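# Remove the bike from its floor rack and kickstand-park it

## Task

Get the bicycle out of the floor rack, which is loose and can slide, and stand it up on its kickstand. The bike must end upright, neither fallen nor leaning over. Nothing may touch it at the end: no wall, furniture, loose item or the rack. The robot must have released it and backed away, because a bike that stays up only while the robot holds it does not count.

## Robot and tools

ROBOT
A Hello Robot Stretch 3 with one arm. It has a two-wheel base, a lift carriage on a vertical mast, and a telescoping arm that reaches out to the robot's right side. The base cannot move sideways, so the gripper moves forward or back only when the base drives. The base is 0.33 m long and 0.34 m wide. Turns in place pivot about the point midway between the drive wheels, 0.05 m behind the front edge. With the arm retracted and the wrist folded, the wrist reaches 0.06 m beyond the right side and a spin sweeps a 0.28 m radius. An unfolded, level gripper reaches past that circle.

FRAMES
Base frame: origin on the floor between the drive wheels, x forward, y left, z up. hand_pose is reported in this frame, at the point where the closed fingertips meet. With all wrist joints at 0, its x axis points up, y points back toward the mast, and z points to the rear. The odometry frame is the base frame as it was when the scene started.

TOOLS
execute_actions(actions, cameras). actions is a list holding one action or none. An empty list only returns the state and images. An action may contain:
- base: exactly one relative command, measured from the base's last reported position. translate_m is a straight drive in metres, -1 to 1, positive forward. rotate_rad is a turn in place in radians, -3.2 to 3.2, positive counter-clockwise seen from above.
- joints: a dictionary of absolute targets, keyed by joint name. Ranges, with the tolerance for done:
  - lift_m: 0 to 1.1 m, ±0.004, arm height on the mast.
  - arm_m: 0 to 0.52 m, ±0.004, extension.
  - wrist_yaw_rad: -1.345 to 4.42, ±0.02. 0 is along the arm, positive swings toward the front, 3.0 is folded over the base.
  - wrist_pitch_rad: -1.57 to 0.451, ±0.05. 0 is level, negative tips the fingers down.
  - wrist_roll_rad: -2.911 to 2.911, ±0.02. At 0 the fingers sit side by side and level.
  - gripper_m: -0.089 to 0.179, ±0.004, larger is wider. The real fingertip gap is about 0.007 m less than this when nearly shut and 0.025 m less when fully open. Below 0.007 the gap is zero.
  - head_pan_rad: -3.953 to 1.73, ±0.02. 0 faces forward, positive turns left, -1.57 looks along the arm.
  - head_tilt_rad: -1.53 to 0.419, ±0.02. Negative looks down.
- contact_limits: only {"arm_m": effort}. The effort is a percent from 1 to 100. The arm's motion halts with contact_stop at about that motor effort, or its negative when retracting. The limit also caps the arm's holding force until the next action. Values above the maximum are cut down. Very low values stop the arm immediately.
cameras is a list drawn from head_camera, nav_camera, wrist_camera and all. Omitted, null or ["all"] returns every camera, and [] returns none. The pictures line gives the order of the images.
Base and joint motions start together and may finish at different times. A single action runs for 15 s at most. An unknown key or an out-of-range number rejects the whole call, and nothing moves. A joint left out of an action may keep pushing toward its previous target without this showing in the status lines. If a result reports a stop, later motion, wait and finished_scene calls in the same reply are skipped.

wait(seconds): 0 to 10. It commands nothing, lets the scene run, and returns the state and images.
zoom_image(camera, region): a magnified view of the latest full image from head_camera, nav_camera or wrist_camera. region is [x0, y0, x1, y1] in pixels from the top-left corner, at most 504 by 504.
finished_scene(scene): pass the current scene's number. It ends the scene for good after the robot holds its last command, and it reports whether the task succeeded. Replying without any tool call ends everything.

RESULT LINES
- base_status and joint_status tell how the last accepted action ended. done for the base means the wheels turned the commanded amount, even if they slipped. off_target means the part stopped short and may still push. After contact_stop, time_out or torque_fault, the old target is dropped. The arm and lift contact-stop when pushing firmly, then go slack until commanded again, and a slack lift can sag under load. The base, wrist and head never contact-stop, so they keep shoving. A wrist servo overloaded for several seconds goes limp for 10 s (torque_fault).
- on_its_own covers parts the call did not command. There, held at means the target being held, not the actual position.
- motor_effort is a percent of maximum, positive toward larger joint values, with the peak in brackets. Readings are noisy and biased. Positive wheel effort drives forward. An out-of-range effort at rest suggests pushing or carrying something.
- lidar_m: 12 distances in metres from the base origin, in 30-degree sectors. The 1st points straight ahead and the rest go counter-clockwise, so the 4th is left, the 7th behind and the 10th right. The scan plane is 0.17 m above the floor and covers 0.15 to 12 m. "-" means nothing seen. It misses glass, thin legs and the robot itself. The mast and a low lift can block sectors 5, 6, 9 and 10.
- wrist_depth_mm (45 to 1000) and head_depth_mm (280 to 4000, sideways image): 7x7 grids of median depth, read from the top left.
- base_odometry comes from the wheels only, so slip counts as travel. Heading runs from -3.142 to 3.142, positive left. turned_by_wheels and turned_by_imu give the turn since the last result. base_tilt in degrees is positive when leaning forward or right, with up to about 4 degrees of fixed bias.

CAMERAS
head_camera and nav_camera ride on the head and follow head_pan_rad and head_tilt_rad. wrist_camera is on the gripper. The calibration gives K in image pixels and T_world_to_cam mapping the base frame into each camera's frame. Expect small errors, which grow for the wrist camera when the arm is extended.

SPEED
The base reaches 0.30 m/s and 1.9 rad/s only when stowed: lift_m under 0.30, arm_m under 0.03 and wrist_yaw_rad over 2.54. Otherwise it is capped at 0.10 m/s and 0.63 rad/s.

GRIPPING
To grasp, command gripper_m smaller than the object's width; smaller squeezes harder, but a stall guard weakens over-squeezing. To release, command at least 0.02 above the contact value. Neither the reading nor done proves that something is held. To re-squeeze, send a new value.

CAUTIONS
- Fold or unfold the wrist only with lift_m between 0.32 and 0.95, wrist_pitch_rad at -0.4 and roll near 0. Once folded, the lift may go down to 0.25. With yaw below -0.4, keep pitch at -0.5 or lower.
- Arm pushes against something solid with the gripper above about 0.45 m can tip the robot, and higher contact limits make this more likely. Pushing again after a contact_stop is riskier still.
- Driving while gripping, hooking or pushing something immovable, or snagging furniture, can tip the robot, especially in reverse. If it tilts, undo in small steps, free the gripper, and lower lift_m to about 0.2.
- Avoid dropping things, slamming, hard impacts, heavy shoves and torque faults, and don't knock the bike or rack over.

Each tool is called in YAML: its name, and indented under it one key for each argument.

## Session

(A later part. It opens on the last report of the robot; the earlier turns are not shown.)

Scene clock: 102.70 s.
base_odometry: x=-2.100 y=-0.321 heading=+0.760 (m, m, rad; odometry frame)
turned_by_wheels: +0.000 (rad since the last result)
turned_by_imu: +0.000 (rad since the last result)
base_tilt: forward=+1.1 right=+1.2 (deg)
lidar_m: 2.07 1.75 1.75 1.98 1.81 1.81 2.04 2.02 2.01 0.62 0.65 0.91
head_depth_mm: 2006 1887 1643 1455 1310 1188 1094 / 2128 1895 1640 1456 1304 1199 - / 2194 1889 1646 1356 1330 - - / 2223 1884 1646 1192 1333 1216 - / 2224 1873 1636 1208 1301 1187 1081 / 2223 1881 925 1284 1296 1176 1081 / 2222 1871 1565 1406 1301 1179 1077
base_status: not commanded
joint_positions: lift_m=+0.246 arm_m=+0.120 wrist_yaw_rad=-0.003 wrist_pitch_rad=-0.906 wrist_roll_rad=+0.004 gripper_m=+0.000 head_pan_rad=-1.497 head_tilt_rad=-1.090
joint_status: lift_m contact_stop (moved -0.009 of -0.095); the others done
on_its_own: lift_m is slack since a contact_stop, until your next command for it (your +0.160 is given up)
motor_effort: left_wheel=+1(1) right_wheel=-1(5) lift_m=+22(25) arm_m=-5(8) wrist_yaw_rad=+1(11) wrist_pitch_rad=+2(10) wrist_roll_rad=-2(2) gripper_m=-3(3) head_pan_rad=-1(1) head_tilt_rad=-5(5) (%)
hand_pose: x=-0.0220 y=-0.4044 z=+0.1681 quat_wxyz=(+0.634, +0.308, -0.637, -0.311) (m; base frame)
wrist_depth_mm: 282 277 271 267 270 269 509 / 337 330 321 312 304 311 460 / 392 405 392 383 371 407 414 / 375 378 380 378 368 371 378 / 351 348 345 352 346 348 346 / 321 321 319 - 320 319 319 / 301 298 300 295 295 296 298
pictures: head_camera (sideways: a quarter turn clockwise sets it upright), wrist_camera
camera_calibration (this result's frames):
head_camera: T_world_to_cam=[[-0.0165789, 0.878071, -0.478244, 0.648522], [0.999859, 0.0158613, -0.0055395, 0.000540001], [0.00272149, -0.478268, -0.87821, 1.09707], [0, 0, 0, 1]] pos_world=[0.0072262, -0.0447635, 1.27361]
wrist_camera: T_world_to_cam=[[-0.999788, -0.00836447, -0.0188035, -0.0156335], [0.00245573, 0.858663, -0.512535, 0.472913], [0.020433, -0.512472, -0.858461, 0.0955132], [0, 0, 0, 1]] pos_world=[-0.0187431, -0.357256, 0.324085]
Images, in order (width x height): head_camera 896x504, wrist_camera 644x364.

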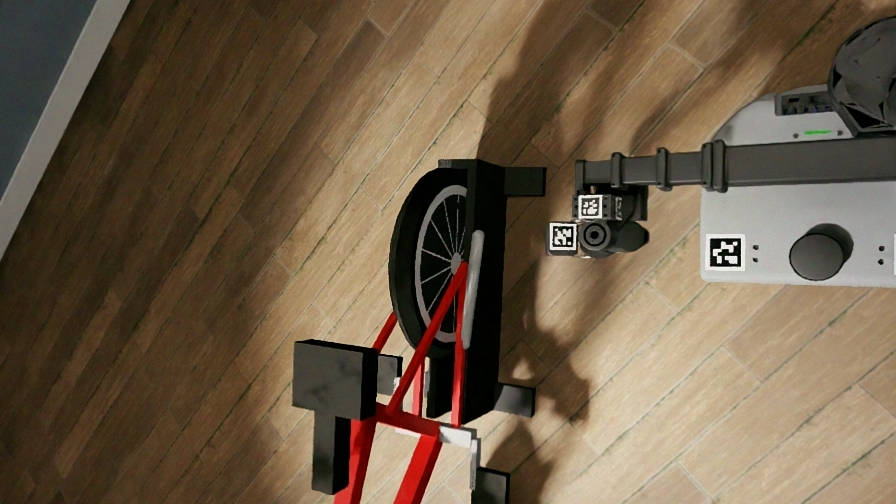

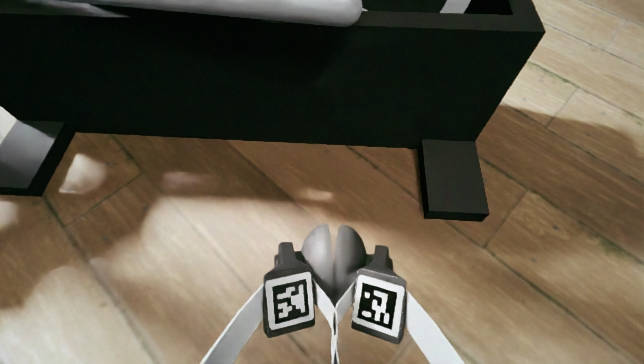

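execute_actions:
  actions:
    - {"joints":{"lift_m":0.36}}
  cameras: []

execute_actions:
  actions:
    - {"joints":{"arm_m":0.30}}
  cameras: []

execute_actions:
  actions:
    - {"joints":{"lift_m":0.255}}
  cameras: []

execute_actions:
  actions:
    - {"base":{"translate_m":0.05},"joints":{"arm_m":0.24}}
  cameras: ["head_camera","wrist_camera"]

Scene clock: 117.30 s.
base_odometry: x=-2.100 y=-0.321 heading=+0.760 (m, m, rad; odometry frame)
turned_by_wheels: +0.000 (rad since the last result)
turned_by_imu: -0.001 (rad since the last result)
base_tilt: forward=+1.1 right=+1.1 (deg)
lidar_m: 2.07 1.75 1.75 1.98 1.81 1.81 2.05 2.02 2.01 0.62 0.65 0.91
head_depth_mm: 2000 1903 1643 1458 1312 1188 1095 / 2122 1893 1644 1456 1305 1193 - / 2201 1882 1640 1358 1344 - - / 2220 1883 1641 1196 1288 1215 - / 2208 1887 1638 1207 1303 1183 1077 / 2230 1879 928 1290 1308 1179 1081 / 2219 1878 1555 1402 1291 1179 1077
base_status: not commanded
joint_positions: lift_m=+0.360 arm_m=+0.120 wrist_yaw_rad=-0.003 wrist_pitch_rad=-0.907 wrist_roll_rad=+0.004 gripper_m=+0.000 head_pan_rad=-1.497 head_tilt_rad=-1.090
joint_status: all done
motor_effort: left_wheel=+1(1) right_wheel=-1(1) lift_m=+26(26) arm_m=-5(5) wrist_yaw_rad=+3(3) wrist_pitch_rad=+2(1) wrist_roll_rad=-2(2) gripper_m=-2(2) head_pan_rad=-1(2) head_tilt_rad=-5(5) (%)
hand_pose: x=-0.0220 y=-0.4042 z=+0.2819 quat_wxyz=(+0.634, +0.308, -0.637, -0.311) (m; base frame)
wrist_depth_mm: 407 298 285 286 281 673 695 / 382 335 323 336 329 616 611 / 418 404 392 377 375 553 557 / 504 495 495 487 468 510 507 / 463 473 471 480 457 470 465 / 435 434 436 - 431 430 431 / 403 406 401 397 396 397 401
pictures: none
No camera images: the call's "cameras" was empty. Leave "cameras" out to get every camera's image.

Scene clock: 119.87 s.
base_odometry: x=-2.100 y=-0.321 heading=+0.760 (m, m, rad; odometry frame)
turned_by_wheels: +0.000 (rad since the last result)
turned_by_imu: -0.001 (rad since the last result)
base_tilt: forward=+1.1 right=+1.2 (deg)
lidar_m: 2.08 1.75 1.75 1.98 1.81 1.81 2.05 2.02 2.01 0.61 0.64 0.91
head_depth_mm: 2007 1895 1655 1459 1306 1183 1098 / 2126 1885 1642 1455 1305 1200 - / 2173 1894 1647 1502 1304 - - / 2214 1879 1643 1207 1305 1208 - / 2218 1891 1643 1205 1299 1181 1076 / 2207 1877 930 1290 1304 1183 1078 / 2215 1878 1548 1401 1302 1174 1077
base_status: not commanded
joint_positions: lift_m=+0.360 arm_m=+0.300 wrist_yaw_rad=-0.003 wrist_pitch_rad=-0.907 wrist_roll_rad=+0.004 gripper_m=+0.000 head_pan_rad=-1.497 head_tilt_rad=-1.090
joint_status: all done
motor_effort: left_wheel=+1(1) right_wheel=-1(1) lift_m=+26(27) arm_m=+4(4) wrist_yaw_rad=+2(3) wrist_pitch_rad=+2(2) wrist_roll_rad=-2(2) gripper_m=-2(2) head_pan_rad=-1(1) head_tilt_rad=-5(5) (%)
hand_pose: x=-0.0220 y=-0.5836 z=+0.2819 quat_wxyz=(+0.634, +0.308, -0.637, -0.311) (m; base frame)
wrist_depth_mm: 108 104 103 104 679 702 694 / 112 109 108 109 115 600 617 / 133 129 125 122 123 137 557 / 174 168 161 156 150 157 506 / 175 202 222 201 205 215 462 / 310 238 229 - 276 284 429 / 394 401 395 397 392 397 400
pictures: none
No camera images: the call's "cameras" was empty. Leave "cameras" out to get every camera's image.

Scene clock: 121.67 s.
base_odometry: x=-2.100 y=-0.321 heading=+0.760 (m, m, rad; odometry frame)
turned_by_wheels: +0.000 (rad since the last result)
turned_by_imu: +0.000 (rad since the last result)
base_tilt: forward=+1.1 right=+1.1 (deg)
lidar_m: 2.08 1.75 1.75 1.98 1.81 1.81 2.05 2.01 2.02 0.62 0.65 0.91
head_depth_mm: 1995 1896 1642 1462 1308 1183 1096 / 2118 1881 1645 1456 1310 1196 - / 2190 1875 1640 1398 1302 - - / 2236 1887 1647 1130 1300 1219 - / 2222 1886 1646 1212 1301 1178 1077 / 2213 1880 929 1287 1304 1180 1078 / 2215 1876 1548 1411 1295 1179 1080
base_status: not commanded
joint_positions: lift_m=+0.255 arm_m=+0.300 wrist_yaw_rad=-0.003 wrist_pitch_rad=-0.862 wrist_roll_rad=+0.004 gripper_m=+0.000 head_pan_rad=-1.497 head_tilt_rad=-1.090
joint_status: all done
motor_effort: left_wheel=+1(1) right_wheel=+0(1) lift_m=+16(23) arm_m=+1(4) wrist_yaw_rad=+2(2) wrist_pitch_rad=-11(11) wrist_roll_rad=-2(2) gripper_m=-3(3) head_pan_rad=-1(1) head_tilt_rad=-5(5) (%)
hand_pose: x=-0.0220 y=-0.5933 z=+0.1839 quat_wxyz=(+0.641, +0.294, -0.644, -0.297) (m; base frame)
wrist_depth_mm: - 83 81 79 78 76 75 / 100 97 95 93 91 89 87 / 120 118 114 112 108 106 104 / 117 141 144 140 136 131 128 / 151 136 171 176 179 173 195 / 142 142 157 - 190 186 186 / 314 305 136 132 304 288 313
pictures: none
No camera images: the call's "cameras" was empty. Leave "cameras" out to get every camera's image.

Scene clock: 123.27 s.
base_odometry: x=-2.064 y=-0.286 heading=+0.760 (m, m, rad; odometry frame)
turned_by_wheels: +0.000 (rad since the last result)
turned_by_imu: -0.001 (rad since the last result)
base_tilt: forward=+1.1 right=+1.1 (deg)
lidar_m: 2.03 1.72 1.72 1.94 1.85 1.85 2.09 2.06 0.64 0.52 0.82 0.91
head_depth_mm: 2010 1898 1641 1458 1299 1183 1093 / 2125 1889 1644 1458 1308 1203 - / 2225 1890 1629 1248 1284 - - / 2214 1889 1637 1141 1286 1222 - / 2218 1886 1557 1266 1299 1184 1081 / 2218 1891 999 1335 1298 1182 1079 / 2215 1882 1637 1382 1299 1179 1074
base_status: done
joint_positions: lift_m=+0.255 arm_m=+0.240 wrist_yaw_rad=-0.010 wrist_pitch_rad=-0.864 wrist_roll_rad=+0.002 gripper_m=+0.000 head_pan_rad=-1.497 head_tilt_rad=-1.090
joint_status: all done
motor_effort: left_wheel=+0(3) right_wheel=+2(10) lift_m=+18(19) arm_m=-7(11) wrist_yaw_rad=+10(10) wrist_pitch_rad=-10(11) wrist_roll_rad=-1(2) gripper_m=-3(4) head_pan_rad=-1(0) head_tilt_rad=-5(5) (%)
hand_pose: x=-0.0231 y=-0.5336 z=+0.1835 quat_wxyz=(+0.640, +0.293, -0.644, -0.300) (m; base frame)
wrist_depth_mm: 154 125 144 146 144 141 139 / 183 179 148 171 168 164 161 / 182 186 183 181 201 196 193 / 242 180 227 224 223 218 217 / 335 321 177 276 281 271 301 / 327 337 332 - 336 323 340 / 314 313 313 304 303 303 312
pictures: head_camera (sideways: a quarter turn clockwise sets it upright), wrist_camera
camera_calibration (this result's frames):
head_camera: T_world_to_cam=[[-0.0165788, 0.878071, -0.478244, 0.648522], [0.999859, 0.0158612, -0.00553951, 0.00054001], [0.00272143, -0.478268, -0.87821, 1.09707], [0, 0, 0, 1]] pos_world=[0.00722619, -0.0447635, 1.27361]
wrist_camera: T_world_to_cam=[[-0.999849, -0.00351556, -0.0170179, -0.0152526], [0.00639592, 0.836122, -0.548506, 0.586384], [0.0161573, -0.548532, -0.835974, 0.0190166], [0, 0, 0, 1]] pos_world=[-0.0193081, -0.479911, 0.337273]
Images, in order (width x height): head_camera 896x504, wrist_camera 644x364.

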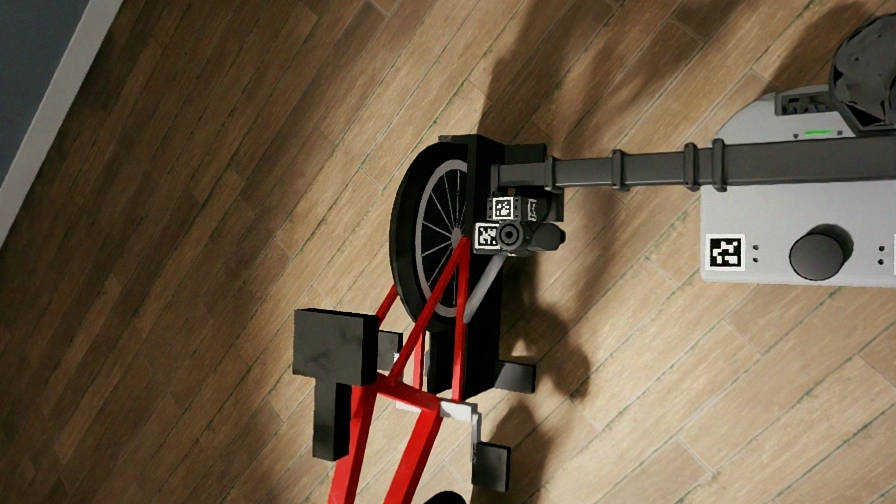

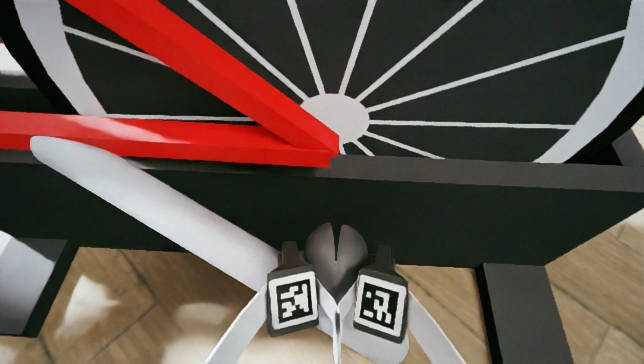

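Working; continue forward and down.

execute_actions:
  actions:
    - {"base":{"translate_m":0.12},"joints":{"arm_m":0.21,"lift_m":0.2}}
  cameras: ["head_camera","wrist_camera"]

Scene clock: 128.17 s.
base_odometry: x=-1.977 y=-0.204 heading=+0.760 (m, m, rad; odometry frame)
turned_by_wheels: +0.000 (rad since the last result)
turned_by_imu: -0.001 (rad since the last result)
base_tilt: forward=+1.1 right=+1.2 (deg)
lidar_m: 1.93 1.64 1.63 1.85 1.93 1.93 2.19 2.13 0.64 0.54 0.75 0.92
head_depth_mm: 2074 1893 1652 1460 1305 1186 1097 / 2157 1899 1633 1272 1305 1198 - / 2233 1899 1647 1191 1317 1217 - / 2211 1888 949 1214 1265 1214 - / 2203 1885 1010 1324 1304 1176 1078 / 2220 1876 1641 1422 1300 1183 1084 / 2216 1850 1577 1322 1295 1181 1076
base_status: done
joint_positions: lift_m=+0.200 arm_m=+0.210 wrist_yaw_rad=-0.003 wrist_pitch_rad=-0.906 wrist_roll_rad=+0.002 gripper_m=+0.000 head_pan_rad=-1.497 head_tilt_rad=-1.090
joint_status: all done
motor_effort: left_wheel=+0(4) right_wheel=-1(6) lift_m=+19(19) arm_m=-5(6) wrist_yaw_rad=+2(10) wrist_pitch_rad=+2(10) wrist_roll_rad=-1(1) gripper_m=-2(3) head_pan_rad=-1(2) head_tilt_rad=-5(5) (%)
hand_pose: x=-0.0221 y=-0.4944 z=+0.1224 quat_wxyz=(+0.635, +0.308, -0.636, -0.311) (m; base frame)
wrist_depth_mm: 196 192 148 187 185 181 181 / 219 213 151 203 199 194 190 / 350 261 154 247 241 233 227 / 325 304 156 314 304 293 284 / 301 285 160 304 300 297 296 / 278 277 158 - 277 276 275 / 258 256 161 255 252 256 255
pictures: head_camera (sideways: a quarter turn clockwise sets it upright), wrist_camera
camera_calibration (this result's frames):
head_camera: T_world_to_cam=[[-0.016579, 0.878071, -0.478244, 0.648522], [0.999859, 0.0158614, -0.00553951, 0.00054001], [0.00272154, -0.478268, -0.87821, 1.09707], [0, 0, 0, 1]] pos_world=[0.0072262, -0.0447635, 1.27361]
wrist_camera: T_world_to_cam=[[-0.999804, -0.00911343, -0.0175676, -0.0178837], [0.00118131, 0.858602, -0.512642, 0.526733], [0.0197555, -0.512562, -0.858423, 0.0100629], [0, 0, 0, 1]] pos_world=[-0.0187012, -0.447259, 0.278349]
Images, in order (width x height): head_camera 896x504, wrist_camera 644x364.

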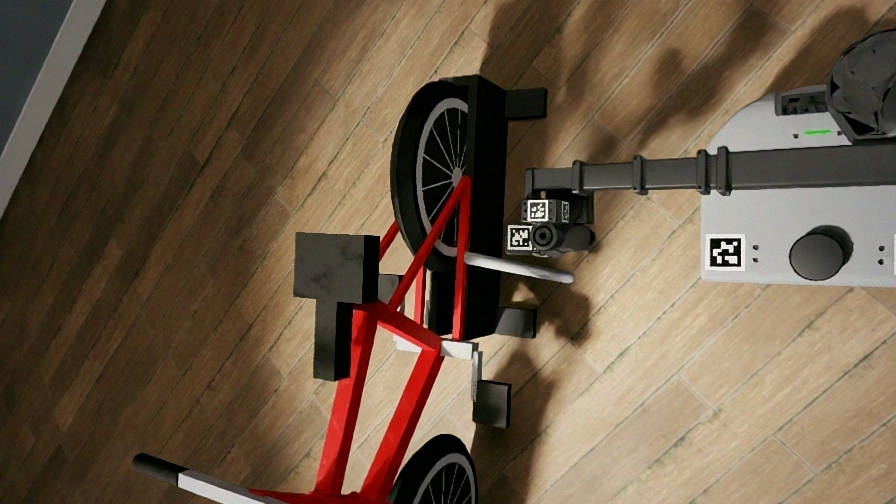

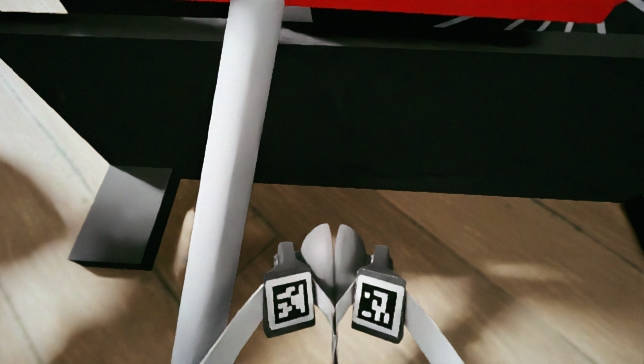

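execute_actions:
  actions:
    - {"joints":{"arm_m":0.1,"lift_m":0.6}}
  cameras: []

execute_actions:
  actions:
    - {"base":{"rotate_rad":-0.04},"joints":{"wrist_yaw_rad":1.57,"wrist_pitch_rad":0,"gripper_m":0.179}}
  cameras: []

execute_actions:
  actions:
    - {"base":{"translate_m":-0.32},"joints":{"arm_m":0.5}}
  cameras: []

execute_actions:
  actions:
    - {"joints":{"lift_m":0.42,"head_pan_rad":-1.2,"head_tilt_rad":-0.9}}
  cameras: ["head_camera","wrist_camera"]

Scene clock: 140.27 s.
base_odometry: x=-1.977 y=-0.204 heading=+0.760 (m, m, rad; odometry frame)
turned_by_wheels: +0.000 (rad since the last result)
turned_by_imu: -0.001 (rad since the last result)
base_tilt: forward=+1.1 right=+1.1 (deg)
lidar_m: 1.93 1.64 1.63 1.84 1.94 1.93 2.18 2.13 0.64 0.54 0.75 0.92
head_depth_mm: 2057 1891 1644 1454 1307 1184 1092 / 2165 1892 1639 1254 - - - / 2218 1885 1644 1125 1266 1216 - / 2216 1891 946 1213 1266 1214 - / 2228 1885 1010 1323 1299 1176 1078 / 2218 1889 1644 1421 1299 1177 1081 / 2225 1836 1582 1324 1298 1182 1080
base_status: not commanded
joint_positions: lift_m=+0.600 arm_m=+0.100 wrist_yaw_rad=-0.002 wrist_pitch_rad=-0.907 wrist_roll_rad=+0.002 gripper_m=+0.000 head_pan_rad=-1.497 head_tilt_rad=-1.090
joint_status: all done
motor_effort: left_wheel=+1(1) right_wheel=-1(2) lift_m=+26(28) arm_m=-5(5) wrist_yaw_rad=+3(4) wrist_pitch_rad=+1(2) wrist_roll_rad=-1(0) gripper_m=-3(2) head_pan_rad=-1(2) head_tilt_rad=-5(5) (%)
hand_pose: x=-0.0219 y=-0.3843 z=+0.5219 quat_wxyz=(+0.635, +0.309, -0.636, -0.311) (m; base frame)
wrist_depth_mm: - 338 343 - - - - / 463 965 953 954 954 961 939 / 526 527 618 462 441 456 870 / 645 775 588 551 547 584 780 / 721 521 712 659 707 697 708 / 673 662 672 - 665 674 661 / 631 628 628 615 615 626 620
pictures: none
No camera images: the call's "cameras" was empty. Leave "cameras" out to get every camera's image.

Scene clock: 142.53 s.
base_odometry: x=-1.977 y=-0.204 heading=+0.720 (m, m, rad; odometry frame)
turned_by_wheels: -0.040 (rad since the last result)
turned_by_imu: -0.041 (rad since the last result)
base_tilt: forward=+1.1 right=+1.2 (deg)
lidar_m: 1.99 1.64 1.63 1.81 1.95 1.93 2.15 2.14 0.65 0.54 0.75 0.88
head_depth_mm: 2058 1889 1643 1456 1310 1185 1088 / 2147 1893 1652 1396 - - - / 2223 1871 1634 1138 1281 1219 - / 2205 1882 1574 1207 1277 1216 - / 2216 1878 996 1307 1262 1179 1080 / 2196 1876 1608 1295 1304 1180 1076 / 2210 1836 1633 1282 1317 1182 1079
base_status: done
joint_positions: lift_m=+0.600 arm_m=+0.100 wrist_yaw_rad=+1.566 wrist_pitch_rad=-0.025 wrist_roll_rad=+0.002 gripper_m=+0.179 head_pan_rad=-1.497 head_tilt_rad=-1.090
joint_status: all done
motor_effort: left_wheel=+2(5) right_wheel=-2(5) lift_m=+27(26) arm_m=-4(5) wrist_yaw_rad=+4(6) wrist_pitch_rad=+7(6) wrist_roll_rad=-1(1) gripper_m=+0(84) head_pan_rad=-2(1) head_tilt_rad=-5(5) (%)
hand_pose: x=+0.2342 y=-0.2465 z=+0.7080 quat_wxyz=(+0.507, +0.505, -0.495, +0.492) (m; base frame)
wrist_depth_mm: - - - - - - - / - - - - - - - / - - - - - - - / - - - - - - - / - - - - - - 284 / - - - - - - - / - - - - - - -
pictures: none
No camera images: the call's "cameras" was empty. Leave "cameras" out to get every camera's image.

Scene clock: 146.87 s.
base_odometry: x=-2.217 y=-0.415 heading=+0.720 (m, m, rad; odometry frame)
turned_by_wheels: +0.000 (rad since the last result)
turned_by_imu: -0.001 (rad since the last result)
base_tilt: forward=+1.2 right=+1.2 (deg)
lidar_m: 2.25 1.85 1.83 2.04 1.70 1.69 1.87 1.94 1.92 0.62 0.64 0.97
head_depth_mm: 1871 1894 1644 1453 1310 1182 1087 / 2023 1905 1670 1454 - - - / 2122 1906 1631 1460 1303 1212 - / 2221 1972 1639 1409 1303 1213 - / 2224 1921 1605 1206 1304 1183 1080 / 2210 1867 1623 1216 1301 1179 1077 / 2200 1878 1114 1293 1281 1180 1077
base_status: done
joint_positions: lift_m=+0.600 arm_m=+0.500 wrist_yaw_rad=+1.567 wrist_pitch_rad=-0.024 wrist_roll_rad=+0.002 gripper_m=+0.179 head_pan_rad=-1.497 head_tilt_rad=-1.090
joint_status: all done
motor_effort: left_wheel=+1(2) right_wheel=-2(6) lift_m=+26(27) arm_m=+4(2) wrist_yaw_rad=+2(3) wrist_pitch_rad=+6(7) wrist_roll_rad=-1(1) gripper_m=+1(1) head_pan_rad=-1(2) head_tilt_rad=-5(5) (%)
hand_pose: x=+0.2342 y=-0.6456 z=+0.7082 quat_wxyz=(+0.507, +0.506, -0.495, +0.493) (m; base frame)
wrist_depth_mm: - - - - - - - / - - - - - - - / - - - - - - - / - - - - - - - / - - - - - - - / - - - - - - - / - - - 352 - - -
pictures: none
No camera images: the call's "cameras" was empty. Leave "cameras" out to get every camera's image.

Scene clock: 149.33 s.
base_odometry: x=-2.217 y=-0.415 heading=+0.720 (m, m, rad; odometry frame)
turned_by_wheels: +0.000 (rad since the last result)
turned_by_imu: +0.000 (rad since the last result)
base_tilt: forward=+1.2 right=+1.1 (deg)
lidar_m: 2.24 1.85 1.84 2.04 1.70 1.69 1.87 1.94 1.93 0.63 0.65 0.97
head_depth_mm: 2121 2304 1993 1702 1426 1232 1093 / 2378 2491 2011 1700 1421 1232 1113 / 2712 2535 2001 1700 1232 1237 1114 / 3028 2548 2012 1662 1243 1241 1105 / 3003 2542 2009 1175 1330 1233 1095 / 2824 2533 2005 1084 1358 1240 1092 / 2655 2550 2005 1311 1392 1234 1093
base_status: not commanded
joint_positions: lift_m=+0.420 arm_m=+0.500 wrist_yaw_rad=+1.567 wrist_pitch_rad=-0.024 wrist_roll_rad=+0.002 gripper_m=+0.179 head_pan_rad=-1.207 head_tilt_rad=-0.902
joint_status: all done
motor_effort: left_wheel=+2(2) right_wheel=-2(2) lift_m=+19(23) arm_m=+4(4) wrist_yaw_rad=+3(3) wrist_pitch_rad=+7(7) wrist_roll_rad=-1(1) gripper_m=+0(1) head_pan_rad=+4(31) head_tilt_rad=+2(21) (%)
hand_pose: x=+0.2342 y=-0.6456 z=+0.5287 quat_wxyz=(+0.507, +0.505, -0.495, +0.493) (m; base frame)
wrist_depth_mm: - - - - - - - / - - - - - - - / - - - - - - - / - - - 251 - - - / - - - 380 - - - / - - - 394 - - - / - 908 893 460 946 955 -
pictures: head_camera (sideways: a quarter turn clockwise sets it upright), wrist_camera
camera_calibration (this result's frames):
head_camera: T_world_to_cam=[[-0.229581, 0.739072, -0.633297, 0.851819], [0.953657, 0.300848, 0.00537948, -0.0133934], [0.194502, -0.602713, -0.77389, 0.960289], [0, 0, 0, 1]] pos_world=[0.0215563, -0.0467479, 1.28268]
wrist_camera: T_world_to_cam=[[0.0186634, -0.999825, -0.00114651, -0.642703], [-0.149991, -0.00166609, -0.988686, 0.596262], [0.988511, 0.0186242, -0.149996, 0.0177502], [0, 0, 0, 1]] pos_world=[0.0838826, -0.641927, 0.591441]
Images, in order (width x height): head_camera 896x504, wrist_camera 644x364.

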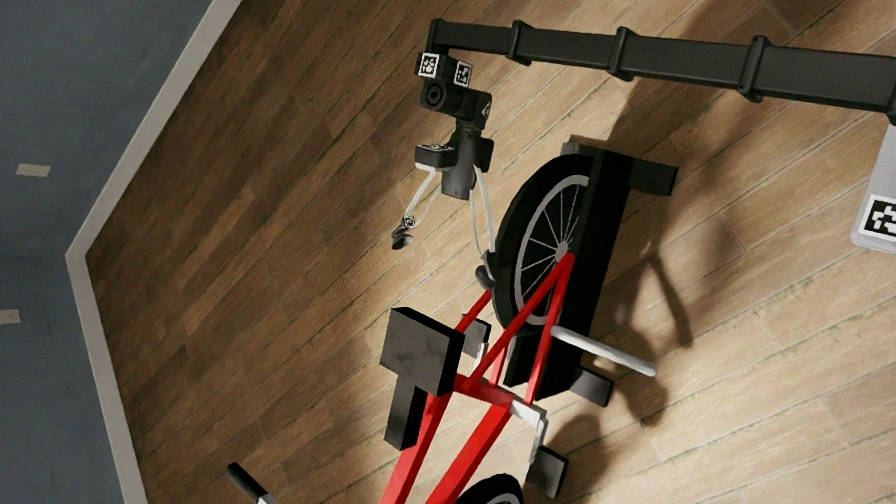

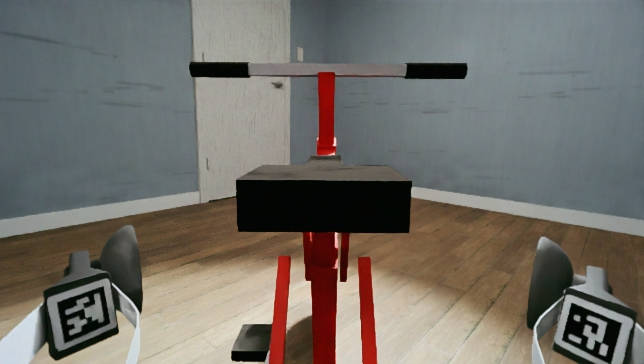

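execute_actions:
  actions:
    - {"base":{"translate_m":0.14},"joints":{"lift_m":0.435}}
  cameras: []

execute_actions:
  actions:
    - {"joints":{"gripper_m":0.10}}
  cameras: ["wrist_camera"]

execute_actions:
  actions:
    - {"base":{"translate_m":0.4}}
  cameras: ["head_camera","wrist_camera"]

Scene clock: 156.00 s.
base_odometry: x=-2.112 y=-0.322 heading=+0.720 (m, m, rad; odometry frame)
turned_by_wheels: +0.000 (rad since the last result)
turned_by_imu: -0.001 (rad since the last result)
base_tilt: forward=+1.2 right=+1.2 (deg)
lidar_m: 2.14 1.76 1.75 1.94 1.80 1.79 1.99 2.03 2.01 0.62 0.59 0.88
head_depth_mm: 2210 2366 1996 1661 1416 1231 1095 / 2515 2521 1990 1700 1190 1237 1103 / 2861 2520 2026 1688 1165 1237 1112 / 3012 2537 2015 993 1242 1233 1110 / 2911 2534 2002 1059 1334 1241 1095 / 2747 2554 1974 1547 1365 1236 1095 / 2596 2552 1966 1213 1384 1240 1095
base_status: done
joint_positions: lift_m=+0.435 arm_m=+0.500 wrist_yaw_rad=+1.574 wrist_pitch_rad=-0.024 wrist_roll_rad=+0.002 gripper_m=+0.179 head_pan_rad=-1.207 head_tilt_rad=-0.902
joint_status: all done
motor_effort: left_wheel=+2(5) right_wheel=-2(2) lift_m=+26(28) arm_m=+4(4) wrist_yaw_rad=-3(4) wrist_pitch_rad=+7(6) wrist_roll_rad=-1(1) gripper_m=+0(0) head_pan_rad=+4(4) head_tilt_rad=+2(2) (%)
hand_pose: x=+0.2342 y=-0.6440 z=+0.5433 quat_wxyz=(+0.505, +0.507, -0.493, +0.494) (m; base frame)
wrist_depth_mm: - - - - - - - / - - - 450 - - - / - - - - - - - / - - - - - - - / - - 172 173 173 - - / - 116 116 116 116 125 - / - 118 116 115 115 115 -
pictures: none
No camera images: the call's "cameras" was empty. Leave "cameras" out to get every camera's image.

Scene clock: 157.40 s.
base_odometry: x=-2.112 y=-0.322 heading=+0.720 (m, m, rad; odometry frame)
turned_by_wheels: +0.000 (rad since the last result)
turned_by_imu: +0.000 (rad since the last result)
base_tilt: forward=+1.2 right=+1.2 (deg)
lidar_m: 2.13 1.75 1.75 1.95 1.80 1.80 1.99 2.03 2.01 0.62 0.59 0.88
head_depth_mm: 2218 2364 2001 1689 1416 1233 1093 / 2492 2533 2003 1702 1199 1240 1105 / 2856 2540 2018 1676 1167 1240 1110 / 3046 2538 2011 1245 1231 1238 1106 / 2901 2534 2010 1054 1332 1240 1090 / 2731 2538 1944 1557 1366 1239 1097 / 2595 2559 1959 1219 1395 1240 1092
base_status: not commanded
joint_positions: lift_m=+0.435 arm_m=+0.500 wrist_yaw_rad=+1.575 wrist_pitch_rad=-0.023 wrist_roll_rad=+0.002 gripper_m=+0.101 head_pan_rad=-1.207 head_tilt_rad=-0.902
joint_status: all done
motor_effort: left_wheel=+2(9) right_wheel=-1(18) lift_m=+27(26) arm_m=+4(4) wrist_yaw_rad=-5(10) wrist_pitch_rad=+6(7) wrist_roll_rad=-1(1) gripper_m=-18(94) head_pan_rad=+3(4) head_tilt_rad=+2(2) (%)
hand_pose: x=+0.2343 y=-0.6438 z=+0.5435 quat_wxyz=(+0.505, +0.507, -0.493, +0.495) (m; base frame)
wrist_depth_mm: - - - - - - - / - - - - - - - / - - - - - - - / - - - - - - - / - - 172 173 175 - - / - 126 125 124 124 123 - / 998 874 128 127 126 126 -
pictures: wrist_camera
camera_calibration (this result's frames):
wrist_camera: T_world_to_cam=[[0.0259485, -0.999663, -0.00111969, -0.642455], [-0.148866, -0.00275657, -0.988854, 0.610069], [0.988517, 0.0258259, -0.148887, 0.0239405], [0, 0, 0, 1]] pos_world=[0.0838236, -0.641175, 0.606114]
Images, in order (width x height): wrist_camera 644x364.

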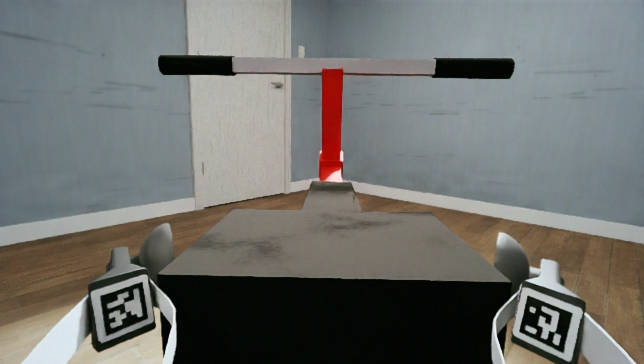

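Scene clock: 162.37 s.
base_odometry: x=-1.811 y=-0.059 heading=+0.720 (m, m, rad; odometry frame)
turned_by_wheels: +0.000 (rad since the last result)
turned_by_imu: -0.002 (rad since the last result)
base_tilt: forward=+1.2 right=+1.2 (deg)
lidar_m: 1.82 1.50 1.49 1.65 2.11 2.10 2.32 2.28 2.27 0.62 0.59 0.89
head_depth_mm: 2521 2508 2003 1686 1414 1215 1096 / 2833 2517 2013 1701 1208 1241 1100 / 2995 2526 2002 1702 1168 1239 1109 / 2772 2540 2011 1172 1236 1235 1099 / 2593 2555 2003 1064 1385 1236 1097 / 2437 2527 1952 1549 1363 1243 1097 / 2322 2468 1971 1226 1388 1238 1101
base_status: done
joint_positions: lift_m=+0.435 arm_m=+0.500 wrist_yaw_rad=+1.572 wrist_pitch_rad=-0.033 wrist_roll_rad=+0.002 gripper_m=+0.101 head_pan_rad=-1.207 head_tilt_rad=-0.902
joint_status: not commanded
motor_effort: left_wheel=+2(10) right_wheel=-4(17) lift_m=+26(26) arm_m=+4(4) wrist_yaw_rad=-2(4) wrist_pitch_rad=+9(9) wrist_roll_rad=-1(0) gripper_m=-17(19) head_pan_rad=+4(4) head_tilt_rad=+1(2) (%)
hand_pose: x=+0.2339 y=-0.6443 z=+0.5409 quat_wxyz=(+0.508, +0.509, -0.491, +0.492) (m; base frame)
wrist_depth_mm: - - - - - - - / - - - - - - - / - - - - - - - / - - - - - - - / - - 171 171 173 - - / - 126 125 125 124 123 - / 965 852 128 127 126 126 -
pictures: head_camera (sideways: a quarter turn clockwise sets it upright), wrist_camera
camera_calibration (this result's frames):
head_camera: T_world_to_cam=[[-0.229674, 0.738766, -0.63362, 0.852241], [0.95358, 0.301092, 0.00540382, -0.0134247], [0.19477, -0.602967, -0.773625, 0.959942], [0, 0, 0, 1]] pos_world=[0.021571, -0.0467515, 1.28271]
wrist_camera: T_world_to_cam=[[0.0237735, -0.999716, -0.00134018, -0.642409], [-0.159246, -0.00246346, -0.987236, 0.609108], [0.986953, 0.0236835, -0.159259, 0.0284744], [0, 0, 0, 1]] pos_world=[0.0841674, -0.641401, 0.605008]
Images, in order (width x height): head_camera 896x504, wrist_camera 644x364.

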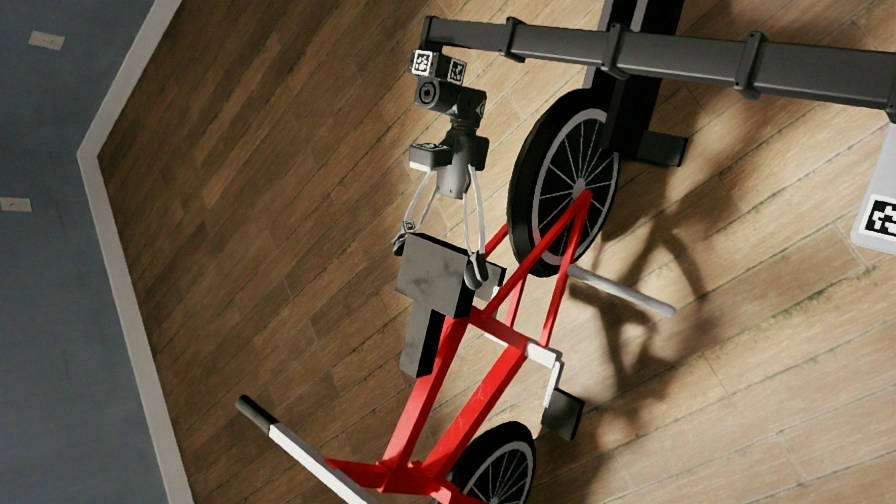

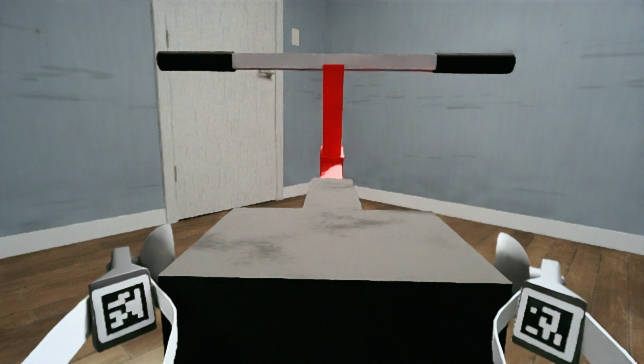

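Further 0.3, then lean left.

execute_actions:
  actions:
    - {"base":{"translate_m":0.3}}
  cameras: []

execute_actions:
  actions:
    - {"joints":{"arm_m":0.44,"wrist_roll_rad":-0.1,"lift_m":0.43}}
  cameras: ["head_camera","wrist_camera"]

Scene clock: 169.77 s.
base_odometry: x=-1.586 y=+0.139 heading=+0.720 (m, m, rad; odometry frame)
turned_by_wheels: +0.000 (rad since the last result)
turned_by_imu: -0.002 (rad since the last result)
base_tilt: forward=+1.2 right=+1.2 (deg)
lidar_m: 1.58 1.30 1.30 1.44 2.28 2.33 2.59 2.48 2.46 0.62 0.59 0.89
head_depth_mm: 2746 2517 2015 1674 1418 1220 1090 / 2897 2507 2002 1707 1333 1252 1107 / 2718 2512 2015 1694 1171 1237 1109 / 2528 2524 1996 1240 1239 1239 1103 / 2386 2537 2006 1057 1394 1242 1097 / 2234 2458 1956 1551 1375 1235 1097 / 2102 2364 1953 1226 1405 1233 1097
base_status: done
joint_positions: lift_m=+0.435 arm_m=+0.500 wrist_yaw_rad=+1.572 wrist_pitch_rad=-0.033 wrist_roll_rad=+0.002 gripper_m=+0.101 head_pan_rad=-1.207 head_tilt_rad=-0.902
joint_status: not commanded
motor_effort: left_wheel=+2(3) right_wheel=-4(9) lift_m=+27(26) arm_m=+3(4) wrist_yaw_rad=-3(3) wrist_pitch_rad=+9(9) wrist_roll_rad=-1(0) gripper_m=-18(18) head_pan_rad=+4(4) head_tilt_rad=+1(2) (%)
hand_pose: x=+0.2339 y=-0.6443 z=+0.5409 quat_wxyz=(+0.508, +0.509, -0.491, +0.492) (m; base frame)
wrist_depth_mm: - - - - - - - / - - - - - - - / - - - - - - - / - - - - - - - / - - 171 172 174 - - / - 126 125 124 124 123 - / 981 867 128 127 126 126 -
pictures: none
No camera images: the call's "cameras" was empty. Leave "cameras" out to get every camera's image.

Scene clock: 171.37 s.
base_odometry: x=-1.586 y=+0.139 heading=+0.720 (m, m, rad; odometry frame)
turned_by_wheels: +0.000 (rad since the last result)
turned_by_imu: +0.000 (rad since the last result)
base_tilt: forward=+1.2 right=+1.1 (deg)
lidar_m: 1.59 1.30 1.30 1.44 2.28 2.33 2.59 2.48 2.46 0.60 0.59 0.87
head_depth_mm: 2721 2493 2007 1709 1426 1215 1080 / 2891 2526 1997 1717 1359 1238 1103 / 2677 2535 2032 1705 1197 1239 1109 / 2530 2532 2004 1603 1209 1234 1103 / 2374 2558 2005 1021 1361 1239 1097 / 2239 2450 2009 1592 1365 1235 1095 / 2118 2365 1965 1207 1395 1240 1095
base_status: not commanded
joint_positions: lift_m=+0.430 arm_m=+0.440 wrist_yaw_rad=+1.586 wrist_pitch_rad=-0.033 wrist_roll_rad=-0.116 gripper_m=+0.101 head_pan_rad=-1.207 head_tilt_rad=-0.902
joint_status: all done
on_its_own: wrist_yaw_rad is at rest, and its effort (-16) is outside its rest range (-12 to +12)
motor_effort: left_wheel=+3(2) right_wheel=-3(3) lift_m=+19(23) arm_m=-1(8) wrist_yaw_rad=-16(17) wrist_pitch_rad=+9(9) wrist_roll_rad=+6(22) gripper_m=-19(19) head_pan_rad=+5(4) head_tilt_rad=+1(2) (%)
hand_pose: x=+0.2339 y=-0.5812 z=+0.5365 quat_wxyz=(+0.532, +0.482, -0.458, +0.524) (m; base frame)
wrist_depth_mm: - - - - - - - / - - - - - - - / - - - - - - - / - - - - - - - / - - 172 172 173 - - / - 128 127 126 124 123 - / 818 779 130 128 126 126 -
pictures: head_camera (sideways: a quarter turn clockwise sets it upright), wrist_camera
camera_calibration (this result's frames):
head_camera: T_world_to_cam=[[-0.229675, 0.738765, -0.633621, 0.852242], [0.953579, 0.301094, 0.00540384, -0.0134247], [0.194771, -0.602966, -0.773625, 0.959942], [0, 0, 0, 1]] pos_world=[0.0215711, -0.0467515, 1.28271]
wrist_camera: T_world_to_cam=[[0.0408481, -0.992422, 0.115886, -0.641982], [-0.156557, -0.120908, -0.98024, 0.531689], [0.986824, 0.0218982, -0.160309, 0.025838], [0, 0, 0, 1]] pos_world=[0.0839656, -0.573397, 0.599722]
Images, in order (width x height): head_camera 896x504, wrist_camera 644x364.

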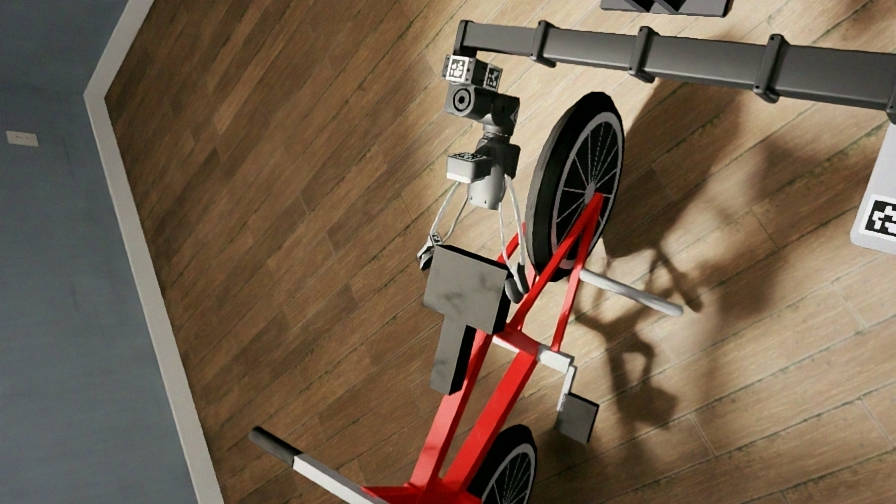

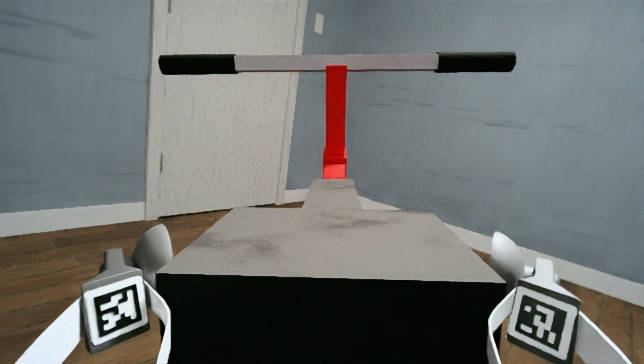

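More lean, then release.

execute_actions:
  actions:
    - {"joints":{"arm_m":0.39,"wrist_roll_rad":-0.2,"lift_m":0.42}}
  cameras: []

execute_actions:
  actions:
    - {"joints":{"gripper_m":0.179}}
  cameras: []

execute_actions:
  actions:
    - {"base":{"translate_m":-0.12}}
  cameras: ["head_camera","wrist_camera"]

Scene clock: 179.77 s.
base_odometry: x=-1.586 y=+0.139 heading=+0.720 (m, m, rad; odometry frame)
turned_by_wheels: +0.000 (rad since the last result)
turned_by_imu: -0.001 (rad since the last result)
base_tilt: forward=+1.2 right=+1.2 (deg)
lidar_m: 1.58 1.30 1.30 1.43 2.28 2.33 2.58 2.48 2.46 0.56 0.57 0.65
head_depth_mm: 2723 2520 2003 1656 1428 1220 1096 / 2898 2527 1999 1704 1359 1231 1111 / 2710 2544 1998 1678 1166 1236 1111 / 2532 2536 2006 1659 1196 1230 1106 / 2367 2541 2010 1659 1330 1234 1096 / 2237 2443 2003 1664 1335 1235 1095 / 2099 2354 2007 1665 1363 1239 1096
base_status: not commanded
joint_positions: lift_m=+0.420 arm_m=+0.390 wrist_yaw_rad=+1.656 wrist_pitch_rad=-0.041 wrist_roll_rad=-0.220 gripper_m=+0.101 head_pan_rad=-1.207 head_tilt_rad=-0.902
joint_status: all done
on_its_own: wrist_yaw_rad is held at +1.636, not at your +1.570, by its stall guard, which is not easing now; wrist_yaw_rad is at rest, and its effort (-21) is outside its rest range (-12 to +12)
motor_effort: left_wheel=+4(5) right_wheel=-5(10) lift_m=+21(21) arm_m=+3(0) wrist_yaw_rad=-21(50) wrist_pitch_rad=+11(11) wrist_roll_rad=+8(17) gripper_m=-20(22) head_pan_rad=+5(4) head_tilt_rad=+1(1) (%)
hand_pose: x=+0.2328 y=-0.5131 z=+0.5243 quat_wxyz=(+0.538, +0.471, -0.411, +0.566) (m; base frame)
wrist_depth_mm: - - - - - - - / - - - 479 - - - / - - - - - - - / - - - - - - - / - - 178 176 175 - - / 876 - 133 129 126 123 - / 715 725 135 131 128 126 -
pictures: none
No camera images: the call's "cameras" was empty. Leave "cameras" out to get every camera's image.

Scene clock: 181.03 s.
base_odometry: x=-1.586 y=+0.139 heading=+0.720 (m, m, rad; odometry frame)
turned_by_wheels: +0.000 (rad since the last result)
turned_by_imu: +0.000 (rad since the last result)
base_tilt: forward=+1.1 right=+1.2 (deg)
lidar_m: 1.58 1.31 1.30 1.44 2.28 2.33 2.58 2.48 2.47 0.56 0.57 0.65
head_depth_mm: 2715 2535 2007 1660 1429 1220 1092 / 2909 2523 1999 1706 1362 1236 1116 / 2730 2527 2015 1694 1161 1234 1108 / 2518 2552 2016 1666 1194 1237 1101 / 2385 2538 2011 1674 1332 1241 1092 / 2215 2433 2033 1672 1333 1237 1096 / 2107 2354 2017 1663 1365 1235 1092
base_status: not commanded
joint_positions: lift_m=+0.420 arm_m=+0.390 wrist_yaw_rad=+1.639 wrist_pitch_rad=-0.025 wrist_roll_rad=-0.204 gripper_m=+0.179 head_pan_rad=-1.207 head_tilt_rad=-0.902
joint_status: all done
on_its_own: wrist_yaw_rad is held at +1.636, not at your +1.570, by its stall guard, which is not easing now
motor_effort: left_wheel=+3(4) right_wheel=-3(7) lift_m=+21(20) arm_m=+3(3) wrist_yaw_rad=-4(21) wrist_pitch_rad=+7(11) wrist_roll_rad=+2(8) gripper_m=+0(83) head_pan_rad=+4(5) head_tilt_rad=+1(2) (%)
hand_pose: x=+0.2336 y=-0.5172 z=+0.5284 quat_wxyz=(+0.535, +0.468, -0.423, +0.561) (m; base frame)
wrist_depth_mm: - - - - - - - / - - - - - - - / - - - - - - - / - - - - - - - / - - 192 187 184 - - / 941 134 132 129 126 - - / - 713 133 130 127 - -
pictures: none
No camera images: the call's "cameras" was empty. Leave "cameras" out to get every camera's image.

Scene clock: 183.40 s.
base_odometry: x=-1.676 y=+0.060 heading=+0.720 (m, m, rad; odometry frame)
turned_by_wheels: +0.000 (rad since the last result)
turned_by_imu: +0.000 (rad since the last result)
base_tilt: forward=+1.1 right=+1.2 (deg)
lidar_m: 1.68 1.38 1.37 1.52 2.24 2.24 2.47 2.40 2.38 0.59 0.59 0.73
head_depth_mm: 2634 2539 2013 1663 1433 1208 1093 / 2890 2531 1997 1698 1386 1230 1115 / 2815 2535 2004 1702 1336 1233 1111 / 2641 2525 2019 1663 1329 1238 1105 / 2469 2533 2001 1665 1331 1236 1092 / 2310 2500 2016 1037 1366 1237 1098 / 2188 2396 2010 1660 1365 1237 1096
base_status: done
joint_positions: lift_m=+0.420 arm_m=+0.390 wrist_yaw_rad=+1.639 wrist_pitch_rad=-0.025 wrist_roll_rad=-0.204 gripper_m=+0.179 head_pan_rad=-1.207 head_tilt_rad=-0.902
joint_status: not commanded
on_its_own: wrist_yaw_rad is held at +1.636, not at your +1.570, by its stall guard, which is not easing now
motor_effort: left_wheel=+2(3) right_wheel=-2(6) lift_m=+21(21) arm_m=+4(3) wrist_yaw_rad=-4(3) wrist_pitch_rad=+7(7) wrist_roll_rad=+2(1) gripper_m=+0(0) head_pan_rad=+4(4) head_tilt_rad=+1(1) (%)
hand_pose: x=+0.2336 y=-0.5172 z=+0.5284 quat_wxyz=(+0.535, +0.468, -0.423, +0.561) (m; base frame)
wrist_depth_mm: - - - - - - - / - - - - - - - / - - - - - - - / - - - 606 - - - / - - - 249 248 - - / 939 - - 750 - - - / - 793 870 767 - - -
pictures: head_camera (sideways: a quarter turn clockwise sets it upright), wrist_camera
camera_calibration (this result's frames):
head_camera: T_world_to_cam=[[-0.229632, 0.738638, -0.633785, 0.852456], [0.953577, 0.301101, 0.00541622, -0.0134408], [0.194834, -0.603119, -0.77349, 0.959766], [0, 0, 0, 1]] pos_world=[0.0215728, -0.0467552, 1.28272]
wrist_camera: T_world_to_cam=[[0.0942581, -0.974571, 0.203292, -0.626967], [-0.135828, -0.214881, -0.967149, 0.471153], [0.986238, 0.0635488, -0.152628, 0.0410865], [0, 0, 0, 1]] pos_world=[0.0825715, -0.512392, 0.589404]
Images, in order (width x height): head_camera 896x504, wrist_camera 644x364.

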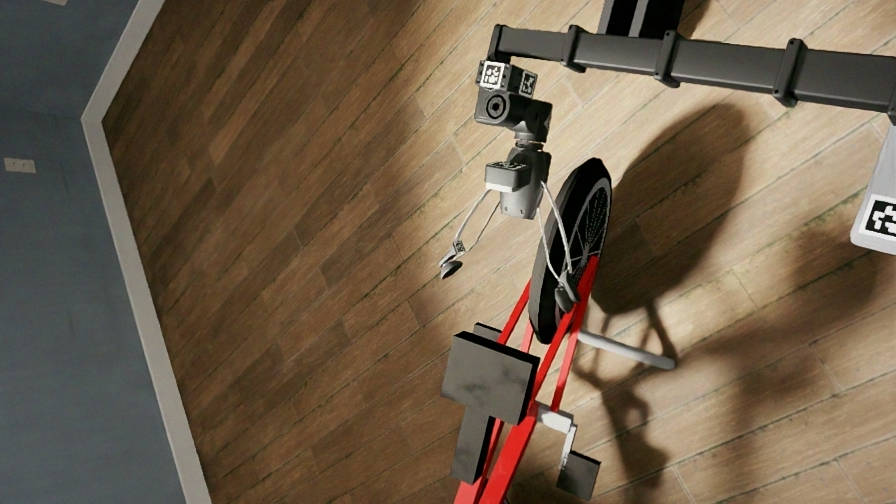

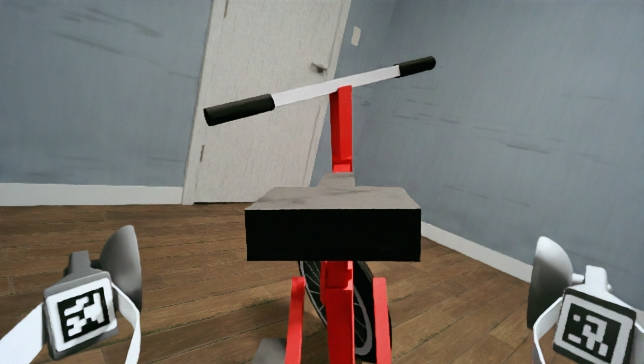

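Standing. Clear.

execute_actions:
  actions:
    - {"joints":{"lift_m":0.75}}
  cameras: []

execute_actions:
  actions:
    - {"base":{"translate_m":-0.2},"joints":{"arm_m":0}}
  cameras: ["nav_camera"]

finished_scene:
  scene: 2

Scene clock: 191.43 s.
base_odometry: x=-1.676 y=+0.060 heading=+0.720 (m, m, rad; odometry frame)
turned_by_wheels: +0.000 (rad since the last result)
turned_by_imu: -0.001 (rad since the last result)
base_tilt: forward=+1.1 right=+1.1 (deg)
lidar_m: 1.67 1.38 1.37 1.52 2.25 2.24 2.48 2.40 2.39 0.59 0.59 0.73
head_depth_mm: 2639 2533 1893 1650 1415 1216 1096 / 2910 2550 2102 1660 1420 1238 1092 / 2791 2516 2096 1653 1361 1233 1108 / 2627 2548 2018 1655 1334 1239 1105 / 2471 2527 2013 1627 1343 1240 1097 / 2307 2478 2001 1038 1359 1236 1092 / 2175 2379 2024 1674 1365 1237 1095
base_status: not commanded
joint_positions: lift_m=+0.750 arm_m=+0.390 wrist_yaw_rad=+1.639 wrist_pitch_rad=-0.024 wrist_roll_rad=-0.204 gripper_m=+0.179 head_pan_rad=-1.207 head_tilt_rad=-0.902
joint_status: all done
on_its_own: wrist_yaw_rad is held at +1.636, not at your +1.570, by its stall guard, which is not easing now
motor_effort: left_wheel=+3(1) right_wheel=-2(2) lift_m=+26(27) arm_m=+3(3) wrist_yaw_rad=-3(4) wrist_pitch_rad=+6(6) wrist_roll_rad=+1(1) gripper_m=+0(1) head_pan_rad=+4(4) head_tilt_rad=+2(1) (%)
hand_pose: x=+0.2336 y=-0.5173 z=+0.8583 quat_wxyz=(+0.535, +0.468, -0.424, +0.562) (m; base frame)
wrist_depth_mm: - - - - - - - / - - - - - - - / - - - - - - - / - - - - - - - / - - - - - - - / - - - - - - - / - - - - - - -
pictures: none
No camera images: the call's "cameras" was empty. Leave "cameras" out to get every camera's image.

Scene clock: 195.50 s.
base_odometry: x=-1.826 y=-0.072 heading=+0.720 (m, m, rad; odometry frame)
turned_by_wheels: +0.000 (rad since the last result)
turned_by_imu: -0.001 (rad since the last result)
base_tilt: forward=+1.1 right=+1.1 (deg)
lidar_m: 1.83 1.51 1.50 1.67 2.10 2.09 2.32 2.27 2.26 2.51 0.63 0.77
head_depth_mm: 2508 2541 2011 1667 1414 - 1059 / 2813 2564 2020 1665 1410 - 1073 / 2974 2530 2003 1662 1418 1260 1092 / 2789 2544 2018 1651 1394 1287 1087 / 2622 2531 2012 1669 1333 1291 1093 / 2455 2541 2011 1657 1336 1235 1096 / 2323 2479 2011 1300 1395 1240 1093
base_status: done
joint_positions: lift_m=+0.750 arm_m=+0.000 wrist_yaw_rad=+1.638 wrist_pitch_rad=-0.024 wrist_roll_rad=-0.203 gripper_m=+0.179 head_pan_rad=-1.207 head_tilt_rad=-0.902
joint_status: all done
on_its_own: wrist_yaw_rad is held at +1.636, not at your +1.570, by its stall guard, which is not easing now
motor_effort: left_wheel=+1(2) right_wheel=-2(6) lift_m=+26(26) arm_m=-5(5) wrist_yaw_rad=-3(4) wrist_pitch_rad=+7(7) wrist_roll_rad=+1(1) gripper_m=+0(0) head_pan_rad=+4(4) head_tilt_rad=+2(2) (%)
hand_pose: x=+0.2336 y=-0.1281 z=+0.8583 quat_wxyz=(+0.535, +0.468, -0.424, +0.561) (m; base frame)
wrist_depth_mm: - - - - - - - / - - - - - - - / - - - - - - - / - - - - - - - / - - - - - - - / - - - - - - - / - - - - - - -
pictures: nav_camera (sideways: a quarter turn counterclockwise sets it upright)
camera_calibration (this result's frames):
nav_camera: T_world_to_cam=[[0.249581, -0.746864, 0.616363, -0.761298], [-0.931335, -0.359445, -0.058429, 0.127529], [0.265187, -0.559458, -0.785291, 0.972058], [0, 0, 0, 1]] pos_world=[0.0510002, 0.0210795, 1.24004]
Images, in order (width x height): nav_camera 672x504.

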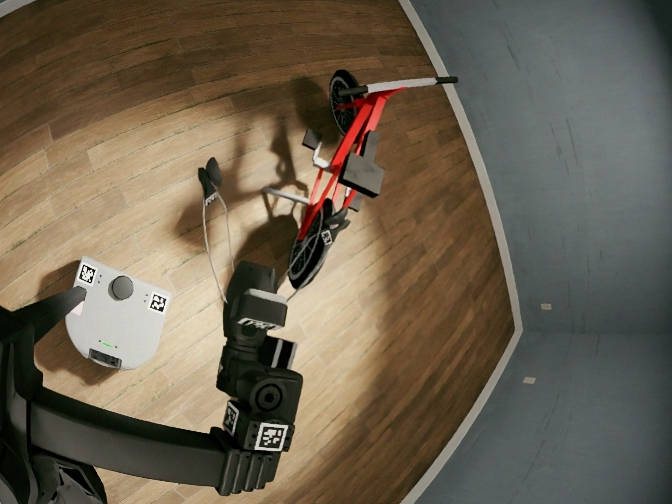

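The scene is finished: the task was done.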